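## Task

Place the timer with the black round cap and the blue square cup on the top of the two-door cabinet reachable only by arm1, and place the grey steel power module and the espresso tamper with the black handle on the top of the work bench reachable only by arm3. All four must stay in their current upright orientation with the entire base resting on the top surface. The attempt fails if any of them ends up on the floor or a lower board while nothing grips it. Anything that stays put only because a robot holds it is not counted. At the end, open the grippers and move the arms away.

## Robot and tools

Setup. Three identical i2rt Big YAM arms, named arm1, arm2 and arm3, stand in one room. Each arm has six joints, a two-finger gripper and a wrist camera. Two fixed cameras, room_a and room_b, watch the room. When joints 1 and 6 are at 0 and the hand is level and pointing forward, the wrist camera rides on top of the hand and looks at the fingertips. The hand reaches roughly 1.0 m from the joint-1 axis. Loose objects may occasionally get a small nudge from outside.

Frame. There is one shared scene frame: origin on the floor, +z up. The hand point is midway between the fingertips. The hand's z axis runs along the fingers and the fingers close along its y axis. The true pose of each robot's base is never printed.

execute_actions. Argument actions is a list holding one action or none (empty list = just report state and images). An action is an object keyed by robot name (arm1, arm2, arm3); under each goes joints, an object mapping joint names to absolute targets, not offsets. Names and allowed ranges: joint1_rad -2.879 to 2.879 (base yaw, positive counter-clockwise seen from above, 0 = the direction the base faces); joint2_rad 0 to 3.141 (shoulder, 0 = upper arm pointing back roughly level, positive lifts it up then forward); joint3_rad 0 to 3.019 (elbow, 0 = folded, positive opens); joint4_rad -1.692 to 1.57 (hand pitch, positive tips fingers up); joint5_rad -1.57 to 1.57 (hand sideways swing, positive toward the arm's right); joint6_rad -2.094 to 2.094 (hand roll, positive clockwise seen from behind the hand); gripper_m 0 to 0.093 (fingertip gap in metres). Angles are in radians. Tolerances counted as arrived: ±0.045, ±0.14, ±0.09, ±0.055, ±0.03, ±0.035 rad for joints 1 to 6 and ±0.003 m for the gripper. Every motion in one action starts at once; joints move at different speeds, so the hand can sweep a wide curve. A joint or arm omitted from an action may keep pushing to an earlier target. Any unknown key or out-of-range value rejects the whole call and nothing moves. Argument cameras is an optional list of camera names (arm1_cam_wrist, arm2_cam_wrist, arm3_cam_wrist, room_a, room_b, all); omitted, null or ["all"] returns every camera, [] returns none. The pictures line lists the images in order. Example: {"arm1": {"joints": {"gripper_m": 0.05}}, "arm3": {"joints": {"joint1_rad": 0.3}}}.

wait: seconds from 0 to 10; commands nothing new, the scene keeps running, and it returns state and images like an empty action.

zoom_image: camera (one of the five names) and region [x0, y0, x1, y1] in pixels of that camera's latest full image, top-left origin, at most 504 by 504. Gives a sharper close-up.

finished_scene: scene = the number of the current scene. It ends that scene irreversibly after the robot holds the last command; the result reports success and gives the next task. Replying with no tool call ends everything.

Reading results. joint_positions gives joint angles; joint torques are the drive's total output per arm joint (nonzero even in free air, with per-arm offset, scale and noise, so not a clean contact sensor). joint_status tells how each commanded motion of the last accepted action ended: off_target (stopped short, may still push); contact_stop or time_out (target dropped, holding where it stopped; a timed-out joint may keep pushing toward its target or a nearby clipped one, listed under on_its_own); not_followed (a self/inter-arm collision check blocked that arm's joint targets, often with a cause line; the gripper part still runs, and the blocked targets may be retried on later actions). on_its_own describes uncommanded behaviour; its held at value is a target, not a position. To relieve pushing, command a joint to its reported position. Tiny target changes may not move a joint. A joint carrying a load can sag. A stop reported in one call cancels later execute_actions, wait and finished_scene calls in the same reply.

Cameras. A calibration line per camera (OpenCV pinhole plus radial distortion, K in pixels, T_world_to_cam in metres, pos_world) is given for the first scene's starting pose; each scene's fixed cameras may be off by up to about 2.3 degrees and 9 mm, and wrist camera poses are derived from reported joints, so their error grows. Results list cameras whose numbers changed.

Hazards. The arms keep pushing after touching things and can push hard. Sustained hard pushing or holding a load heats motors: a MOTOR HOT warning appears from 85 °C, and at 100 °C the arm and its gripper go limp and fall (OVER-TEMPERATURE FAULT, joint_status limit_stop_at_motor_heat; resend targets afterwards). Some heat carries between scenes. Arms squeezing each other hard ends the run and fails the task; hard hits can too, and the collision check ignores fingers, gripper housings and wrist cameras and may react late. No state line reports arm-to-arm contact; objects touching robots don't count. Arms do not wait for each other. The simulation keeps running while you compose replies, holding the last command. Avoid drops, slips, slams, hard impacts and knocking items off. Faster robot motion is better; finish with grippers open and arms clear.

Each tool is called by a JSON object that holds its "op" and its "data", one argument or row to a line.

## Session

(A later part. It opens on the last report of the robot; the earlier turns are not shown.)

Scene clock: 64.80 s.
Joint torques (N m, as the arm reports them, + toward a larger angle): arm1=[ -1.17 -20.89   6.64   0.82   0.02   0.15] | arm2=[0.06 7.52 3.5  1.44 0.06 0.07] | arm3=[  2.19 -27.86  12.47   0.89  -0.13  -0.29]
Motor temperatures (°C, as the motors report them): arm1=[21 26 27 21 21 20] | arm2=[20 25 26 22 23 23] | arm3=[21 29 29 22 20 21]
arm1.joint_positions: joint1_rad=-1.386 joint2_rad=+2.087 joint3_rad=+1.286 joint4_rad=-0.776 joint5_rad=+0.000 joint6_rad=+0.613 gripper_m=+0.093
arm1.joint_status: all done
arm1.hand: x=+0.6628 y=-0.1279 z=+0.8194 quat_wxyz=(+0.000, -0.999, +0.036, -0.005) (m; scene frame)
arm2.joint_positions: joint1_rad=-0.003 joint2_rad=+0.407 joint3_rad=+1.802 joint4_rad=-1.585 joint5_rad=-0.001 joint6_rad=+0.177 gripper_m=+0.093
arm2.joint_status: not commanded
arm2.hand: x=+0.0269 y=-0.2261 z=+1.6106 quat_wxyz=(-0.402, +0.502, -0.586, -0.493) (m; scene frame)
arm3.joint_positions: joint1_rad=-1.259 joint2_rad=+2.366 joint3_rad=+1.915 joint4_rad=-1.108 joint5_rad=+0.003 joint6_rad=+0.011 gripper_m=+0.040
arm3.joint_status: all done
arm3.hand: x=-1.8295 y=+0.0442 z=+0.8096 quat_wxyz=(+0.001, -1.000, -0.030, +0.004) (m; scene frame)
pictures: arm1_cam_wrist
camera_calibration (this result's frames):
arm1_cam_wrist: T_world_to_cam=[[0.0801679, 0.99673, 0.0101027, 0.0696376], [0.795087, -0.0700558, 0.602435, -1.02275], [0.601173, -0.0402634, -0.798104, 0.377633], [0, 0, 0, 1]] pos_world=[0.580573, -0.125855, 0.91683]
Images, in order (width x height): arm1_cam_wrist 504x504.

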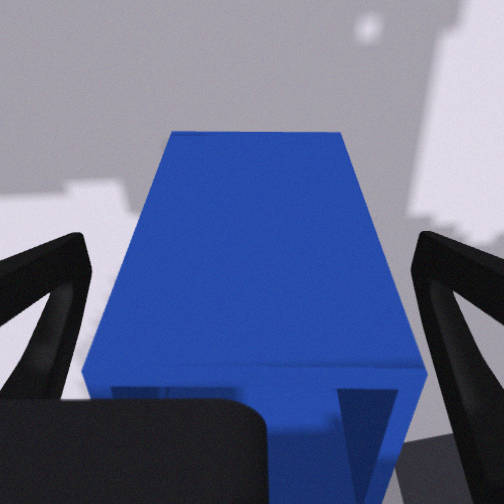

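{"op": "execute_actions", "data": {
  "actions": [
    {"arm1":{"joints":{"gripper_m":0.04}},"arm3":{"joints":{"joint2_rad":2.35,"gripper_m":0.093}}}
  ],
  "cameras": []
}}

{"op": "execute_actions", "data": {
  "actions": [
    {"arm1":{"joints":{"joint2_rad":1.9,"joint4_rad":-0.96}},"arm3":{"joints":{"joint2_rad":2.0,"joint4_rad":-1.45}}}
  ],
  "cameras": []
}}

{"op": "execute_actions", "data": {
  "actions": [
    {"arm1":{"joints":{"joint1_rad":1.2,"joint6_rad":0}}}
  ],
  "cameras": []
}}

{"op": "execute_actions", "data": {
  "actions": [
    {"arm1":{"joints":{"joint2_rad":2.09,"joint4_rad":-0.72}}}
  ],
  "cameras": []
}}

{"op": "execute_actions", "data": {
  "actions": [
    {"arm1":{"joints":{"joint2_rad":2.155}}}
  ],
  "cameras": ["arm1_cam_wrist","room_a","room_b"]
}}

Scene clock: 65.83 s.
Joint torques (N m, as the arm reports them, + toward a larger angle): arm1=[ -1.11 -20.92   6.67   0.82   0.02   0.15] | arm2=[-1.28  8.21  3.33  1.22  0.03  0.05] | arm3=[  2.18 -24.37  12.51   0.95  -0.08  -0.29]
Motor temperatures (°C, as the motors report them): arm1=[21 26 27 21 21 20] | arm2=[20 25 26 22 23 23] | arm3=[21 29 29 22 20 21]
arm1.joint_positions: joint1_rad=-1.386 joint2_rad=+2.087 joint3_rad=+1.286 joint4_rad=-0.775 joint5_rad=+0.000 joint6_rad=+0.613 gripper_m=+0.053
arm1.joint_status: gripper_m off_target (ended at +0.053, target +0.040)
arm1.hand: x=+0.6626 y=-0.1280 z=+0.8194 quat_wxyz=(+0.000, -0.999, +0.036, -0.005) (m; scene frame)
arm2.joint_positions: joint1_rad=-0.003 joint2_rad=+0.407 joint3_rad=+1.802 joint4_rad=-1.585 joint5_rad=-0.001 joint6_rad=+0.177 gripper_m=+0.093
arm2.joint_status: not commanded
arm2.hand: x=+0.0269 y=-0.2261 z=+1.6106 quat_wxyz=(-0.402, +0.502, -0.586, -0.493) (m; scene frame)
arm3.joint_positions: joint1_rad=-1.259 joint2_rad=+2.365 joint3_rad=+1.915 joint4_rad=-1.107 joint5_rad=+0.003 joint6_rad=+0.011 gripper_m=+0.093
arm3.joint_status: all done
arm3.hand: x=-1.8298 y=+0.0442 z=+0.8098 quat_wxyz=(+0.001, -1.000, -0.030, +0.005) (m; scene frame)
pictures: none
No camera images: the call's "cameras" was empty. Leave "cameras" out to get every camera's image.

Scene clock: 67.37 s.
Joint torques (N m, as the arm reports them, + toward a larger angle): arm1=[ -1.17 -16.52   7.66   0.02   0.02   0.14] | arm2=[-0.98  7.86  3.44  1.44 -0.01  0.  ] | arm3=[  2.09 -22.6   11.67   0.13  -0.08  -0.31]
Motor temperatures (°C, as the motors report them): arm1=[21 26 27 21 21 20] | arm2=[20 25 25 22 23 23] | arm3=[21 29 29 22 20 21]
arm1.joint_positions: joint1_rad=-1.386 joint2_rad=+1.892 joint3_rad=+1.286 joint4_rad=-0.952 joint5_rad=+0.000 joint6_rad=+0.613 gripper_m=+0.053
arm1.joint_status: all done
arm1.hand: x=+0.6702 y=-0.1228 z=+0.9180 quat_wxyz=(-0.005, -0.999, +0.036, +0.003) (m; scene frame)
arm2.joint_positions: joint1_rad=-0.003 joint2_rad=+0.407 joint3_rad=+1.802 joint4_rad=-1.585 joint5_rad=-0.001 joint6_rad=+0.177 gripper_m=+0.093
arm2.joint_status: not commanded
arm2.hand: x=+0.0269 y=-0.2261 z=+1.6106 quat_wxyz=(-0.402, +0.502, -0.586, -0.493) (m; scene frame)
arm3.joint_positions: joint1_rad=-1.259 joint2_rad=+2.018 joint3_rad=+1.932 joint4_rad=-1.443 joint5_rad=+0.003 joint6_rad=+0.011 gripper_m=+0.093
arm3.joint_status: all done
arm3.hand: x=-1.7817 y=+0.0476 z=+1.0392 quat_wxyz=(+0.001, -0.999, -0.030, +0.020) (m; scene frame)
pictures: none
No camera images: the call's "cameras" was empty. Leave "cameras" out to get every camera's image.

Scene clock: 69.77 s.
Joint torques (N m, as the arm reports them, + toward a larger angle): arm1=[ -0.51 -16.84   7.69   0.02  -0.01   0.  ] | arm2=[-0.53  8.36  3.5   1.53  0.08  0.04] | arm3=[  1.76 -22.44  11.72   0.28  -0.07  -0.33]
Motor temperatures (°C, as the motors report them): arm1=[21 26 27 21 21 20] | arm2=[20 25 25 22 23 23] | arm3=[21 29 29 22 20 21]
arm1.joint_positions: joint1_rad=+1.204 joint2_rad=+1.894 joint3_rad=+1.286 joint4_rad=-0.952 joint5_rad=+0.000 joint6_rad=+0.006 gripper_m=+0.053
arm1.joint_status: all done
arm1.hand: x=+1.6419 y=+0.1397 z=+0.9221 quat_wxyz=(-0.009, -0.009, -1.000, +0.001) (m; scene frame)
arm2.joint_positions: joint1_rad=-0.003 joint2_rad=+0.407 joint3_rad=+1.802 joint4_rad=-1.585 joint5_rad=-0.001 joint6_rad=+0.177 gripper_m=+0.093
arm2.joint_status: not commanded
arm2.hand: x=+0.0269 y=-0.2261 z=+1.6106 quat_wxyz=(-0.402, +0.502, -0.586, -0.493) (m; scene frame)
arm3.joint_positions: joint1_rad=-1.259 joint2_rad=+2.018 joint3_rad=+1.932 joint4_rad=-1.443 joint5_rad=+0.003 joint6_rad=+0.011 gripper_m=+0.093
arm3.joint_status: not commanded
arm3.hand: x=-1.7817 y=+0.0476 z=+1.0392 quat_wxyz=(+0.001, -0.999, -0.030, +0.020) (m; scene frame)
pictures: none
No camera images: the call's "cameras" was empty. Leave "cameras" out to get every camera's image.

Scene clock: 70.77 s.
Joint torques (N m, as the arm reports them, + toward a larger angle): arm1=[ -0.58 -21.47   6.55   0.97  -0.02  -0.01] | arm2=[-0.88  8.03  3.41  1.41  0.05  0.03] | arm3=[  2.26 -22.42  11.74   0.16  -0.11  -0.28]
Motor temperatures (°C, as the motors report them): arm1=[21 26 27 21 21 20] | arm2=[20 24 25 22 23 23] | arm3=[21 29 29 22 20 21]
arm1.joint_positions: joint1_rad=+1.204 joint2_rad=+2.113 joint3_rad=+1.286 joint4_rad=-0.731 joint5_rad=+0.000 joint6_rad=+0.006 gripper_m=+0.053
arm1.joint_status: all done
arm1.hand: x=+1.6569 y=+0.1392 z=+0.8107 quat_wxyz=(-0.009, -0.009, -1.000, +0.001) (m; scene frame)
arm2.joint_positions: joint1_rad=-0.003 joint2_rad=+0.407 joint3_rad=+1.802 joint4_rad=-1.585 joint5_rad=-0.001 joint6_rad=+0.177 gripper_m=+0.093
arm2.joint_status: not commanded
arm2.hand: x=+0.0269 y=-0.2261 z=+1.6106 quat_wxyz=(-0.402, +0.502, -0.586, -0.493) (m; scene frame)
arm3.joint_positions: joint1_rad=-1.259 joint2_rad=+2.018 joint3_rad=+1.932 joint4_rad=-1.443 joint5_rad=+0.003 joint6_rad=+0.011 gripper_m=+0.093
arm3.joint_status: not commanded
arm3.hand: x=-1.7817 y=+0.0476 z=+1.0392 quat_wxyz=(+0.001, -0.999, -0.030, +0.020) (m; scene frame)
pictures: none
No camera images: the call's "cameras" was empty. Leave "cameras" out to get every camera's image.

Scene clock: 71.40 s.
Joint torques (N m, as the arm reports them, + toward a larger angle): arm1=[ -0.61 -16.87   6.51   0.84  -0.05   0.  ] | arm2=[-1.24  9.09  3.46  1.21 -0.04  0.1 ] | arm3=[  1.64 -22.29  11.91   0.32  -0.08  -0.28]
Motor temperatures (°C, as the motors report them): arm1=[21 26 27 21 21 20] | arm2=[20 24 25 22 23 23] | arm3=[21 29 29 22 20 21]
arm1.joint_positions: joint1_rad=+1.204 joint2_rad=+2.133 joint3_rad=+1.286 joint4_rad=-0.730 joint5_rad=+0.000 joint6_rad=+0.006 gripper_m=+0.053
arm1.joint_status: all done
arm1.hand: x=+1.6524 y=+0.1391 z=+0.8005 quat_wxyz=(+0.000, -0.009, -1.000, +0.002) (m; scene frame)
arm2.joint_positions: joint1_rad=-0.003 joint2_rad=+0.407 joint3_rad=+1.802 joint4_rad=-1.585 joint5_rad=-0.001 joint6_rad=+0.177 gripper_m=+0.093
arm2.joint_status: not commanded
arm2.hand: x=+0.0269 y=-0.2261 z=+1.6106 quat_wxyz=(-0.402, +0.502, -0.586, -0.493) (m; scene frame)
arm3.joint_positions: joint1_rad=-1.259 joint2_rad=+2.018 joint3_rad=+1.932 joint4_rad=-1.443 joint5_rad=+0.003 joint6_rad=+0.011 gripper_m=+0.093
arm3.joint_status: not commanded
arm3.hand: x=-1.7817 y=+0.0476 z=+1.0392 quat_wxyz=(+0.001, -0.999, -0.030, +0.020) (m; scene frame)
pictures: arm1_cam_wrist, room_a, room_b
camera_calibration (this result's frames):
arm1_cam_wrist: T_world_to_cam=[[-0.0252116, -0.999595, 0.0132301, 0.173712], [-0.8041, 0.0281405, 0.593828, 0.856247], [-0.593959, 0.00433305, -0.804483, 1.75213], [0, 0, 0, 1]] pos_world=[1.73358, 0.141954, 0.898797]
Images, in order (width x height): arm1_cam_wrist 504x504, room_a 504x504, room_b 504x504.

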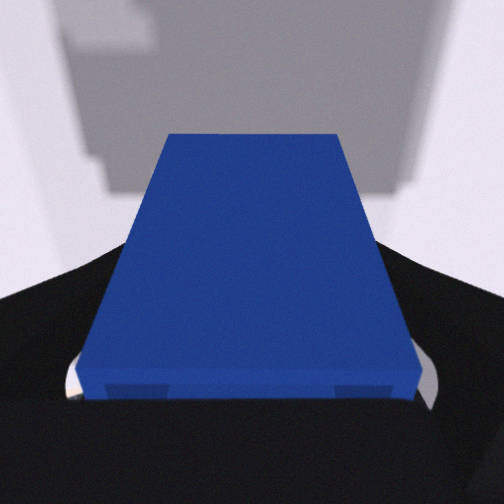

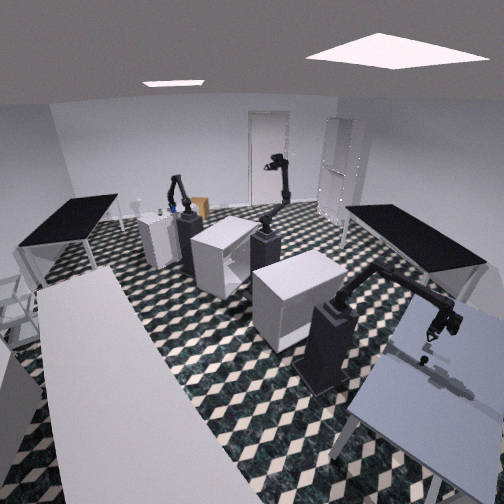

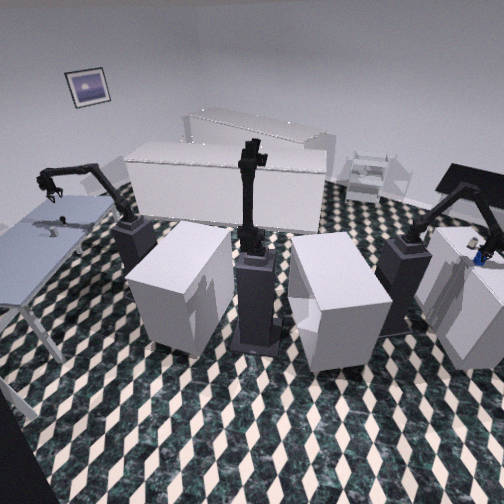

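{"op": "execute_actions", "data": {
  "actions": [
    {"arm1":{"joints":{"joint2_rad":2.125,"gripper_m":0.093}}}
  ],
  "cameras": []
}}

{"op": "execute_actions", "data": {
  "actions": [
    {"arm1":{"joints":{"joint2_rad":1.75,"joint4_rad":-1.05}}}
  ],
  "cameras": ["arm1_cam_wrist","room_b"]
}}

Scene clock: 72.20 s.
Joint torques (N m, as the arm reports them, + toward a larger angle): arm1=[ -0.56 -19.44   6.44   0.79  -0.04   0.  ] | arm2=[-0.01  8.79  3.28  1.41  0.03  0.05] | arm3=[  2.58 -21.79  11.81   0.35  -0.1   -0.26]
Motor temperatures (°C, as the motors report them): arm1=[21 27 27 21 21 20] | arm2=[20 24 25 22 23 23] | arm3=[21 29 29 22 20 21]
arm1.joint_positions: joint1_rad=+1.204 joint2_rad=+2.132 joint3_rad=+1.286 joint4_rad=-0.729 joint5_rad=+0.000 joint6_rad=+0.006 gripper_m=+0.093
arm1.joint_status: all done
arm1.hand: x=+1.6528 y=+0.1391 z=+0.8009 quat_wxyz=(-0.001, -0.009, -1.000, +0.002) (m; scene frame)
arm2.joint_positions: joint1_rad=-0.003 joint2_rad=+0.407 joint3_rad=+1.802 joint4_rad=-1.585 joint5_rad=-0.001 joint6_rad=+0.177 gripper_m=+0.093
arm2.joint_status: not commanded
arm2.hand: x=+0.0269 y=-0.2261 z=+1.6106 quat_wxyz=(-0.402, +0.502, -0.586, -0.493) (m; scene frame)
arm3.joint_positions: joint1_rad=-1.259 joint2_rad=+2.018 joint3_rad=+1.932 joint4_rad=-1.443 joint5_rad=+0.003 joint6_rad=+0.011 gripper_m=+0.093
arm3.joint_status: not commanded
arm3.hand: x=-1.7817 y=+0.0476 z=+1.0392 quat_wxyz=(+0.001, -0.999, -0.030, +0.020) (m; scene frame)
pictures: none
No camera images: the call's "cameras" was empty. Leave "cameras" out to get every camera's image.

Scene clock: 73.50 s.
Joint torques (N m, as the arm reports them, + toward a larger angle): arm1=[ -0.59 -15.15   8.44   0.17  -0.05  -0.01] | arm2=[-0.61  8.92  3.52  1.38  0.09  0.06] | arm3=[  2.28 -22.58  11.92   0.09  -0.11  -0.28]
Motor temperatures (°C, as the motors report them): arm1=[21 27 27 21 21 20] | arm2=[20 24 25 22 23 23] | arm3=[21 29 29 22 20 21]
arm1.joint_positions: joint1_rad=+1.204 joint2_rad=+1.740 joint3_rad=+1.286 joint4_rad=-1.041 joint5_rad=+0.000 joint6_rad=+0.006 gripper_m=+0.093
arm1.joint_status: all done
arm1.hand: x=+1.6330 y=+0.1399 z=+0.9974 quat_wxyz=(-0.041, -0.009, -0.999, +0.002) (m; scene frame)
arm2.joint_positions: joint1_rad=-0.003 joint2_rad=+0.407 joint3_rad=+1.802 joint4_rad=-1.585 joint5_rad=-0.001 joint6_rad=+0.177 gripper_m=+0.093
arm2.joint_status: not commanded
arm2.hand: x=+0.0269 y=-0.2261 z=+1.6106 quat_wxyz=(-0.402, +0.502, -0.586, -0.493) (m; scene frame)
arm3.joint_positions: joint1_rad=-1.259 joint2_rad=+2.018 joint3_rad=+1.932 joint4_rad=-1.443 joint5_rad=+0.003 joint6_rad=+0.011 gripper_m=+0.093
arm3.joint_status: not commanded
arm3.hand: x=-1.7817 y=+0.0476 z=+1.0392 quat_wxyz=(+0.001, -0.999, -0.030, +0.020) (m; scene frame)
pictures: arm1_cam_wrist, room_b
camera_calibration (this result's frames):
arm1_cam_wrist: T_world_to_cam=[[-0.0259862, -0.999589, 0.012069, 0.173873], [-0.849648, 0.0284461, 0.526582, 0.865037], [-0.526709, 0.00342945, -0.850038, 1.83476], [0, 0, 0, 1]] pos_world=[1.70588, 0.142902, 1.102]
Images, in order (width x height): arm1_cam_wrist 504x504, room_b 504x504.

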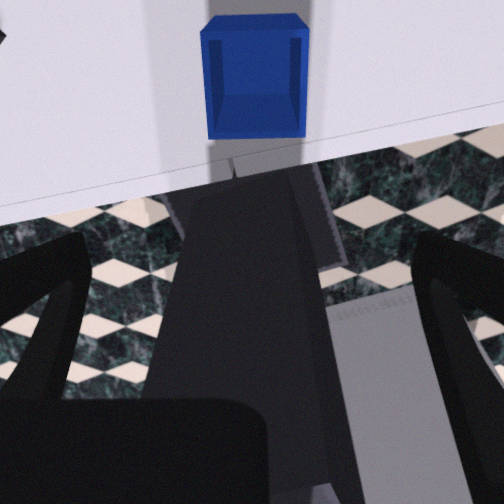

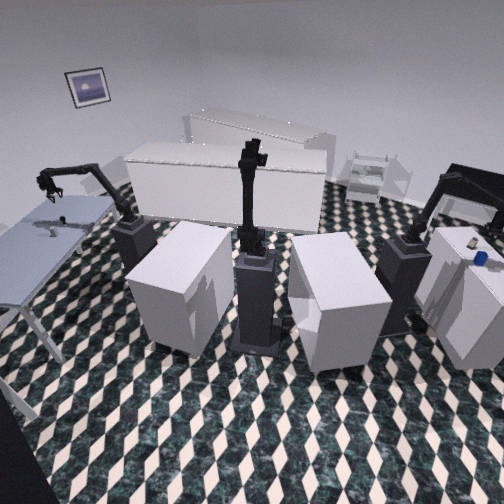

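{"op": "finished_scene", "data": {
  "scene": 2
}}

The scene is finished: the task was done.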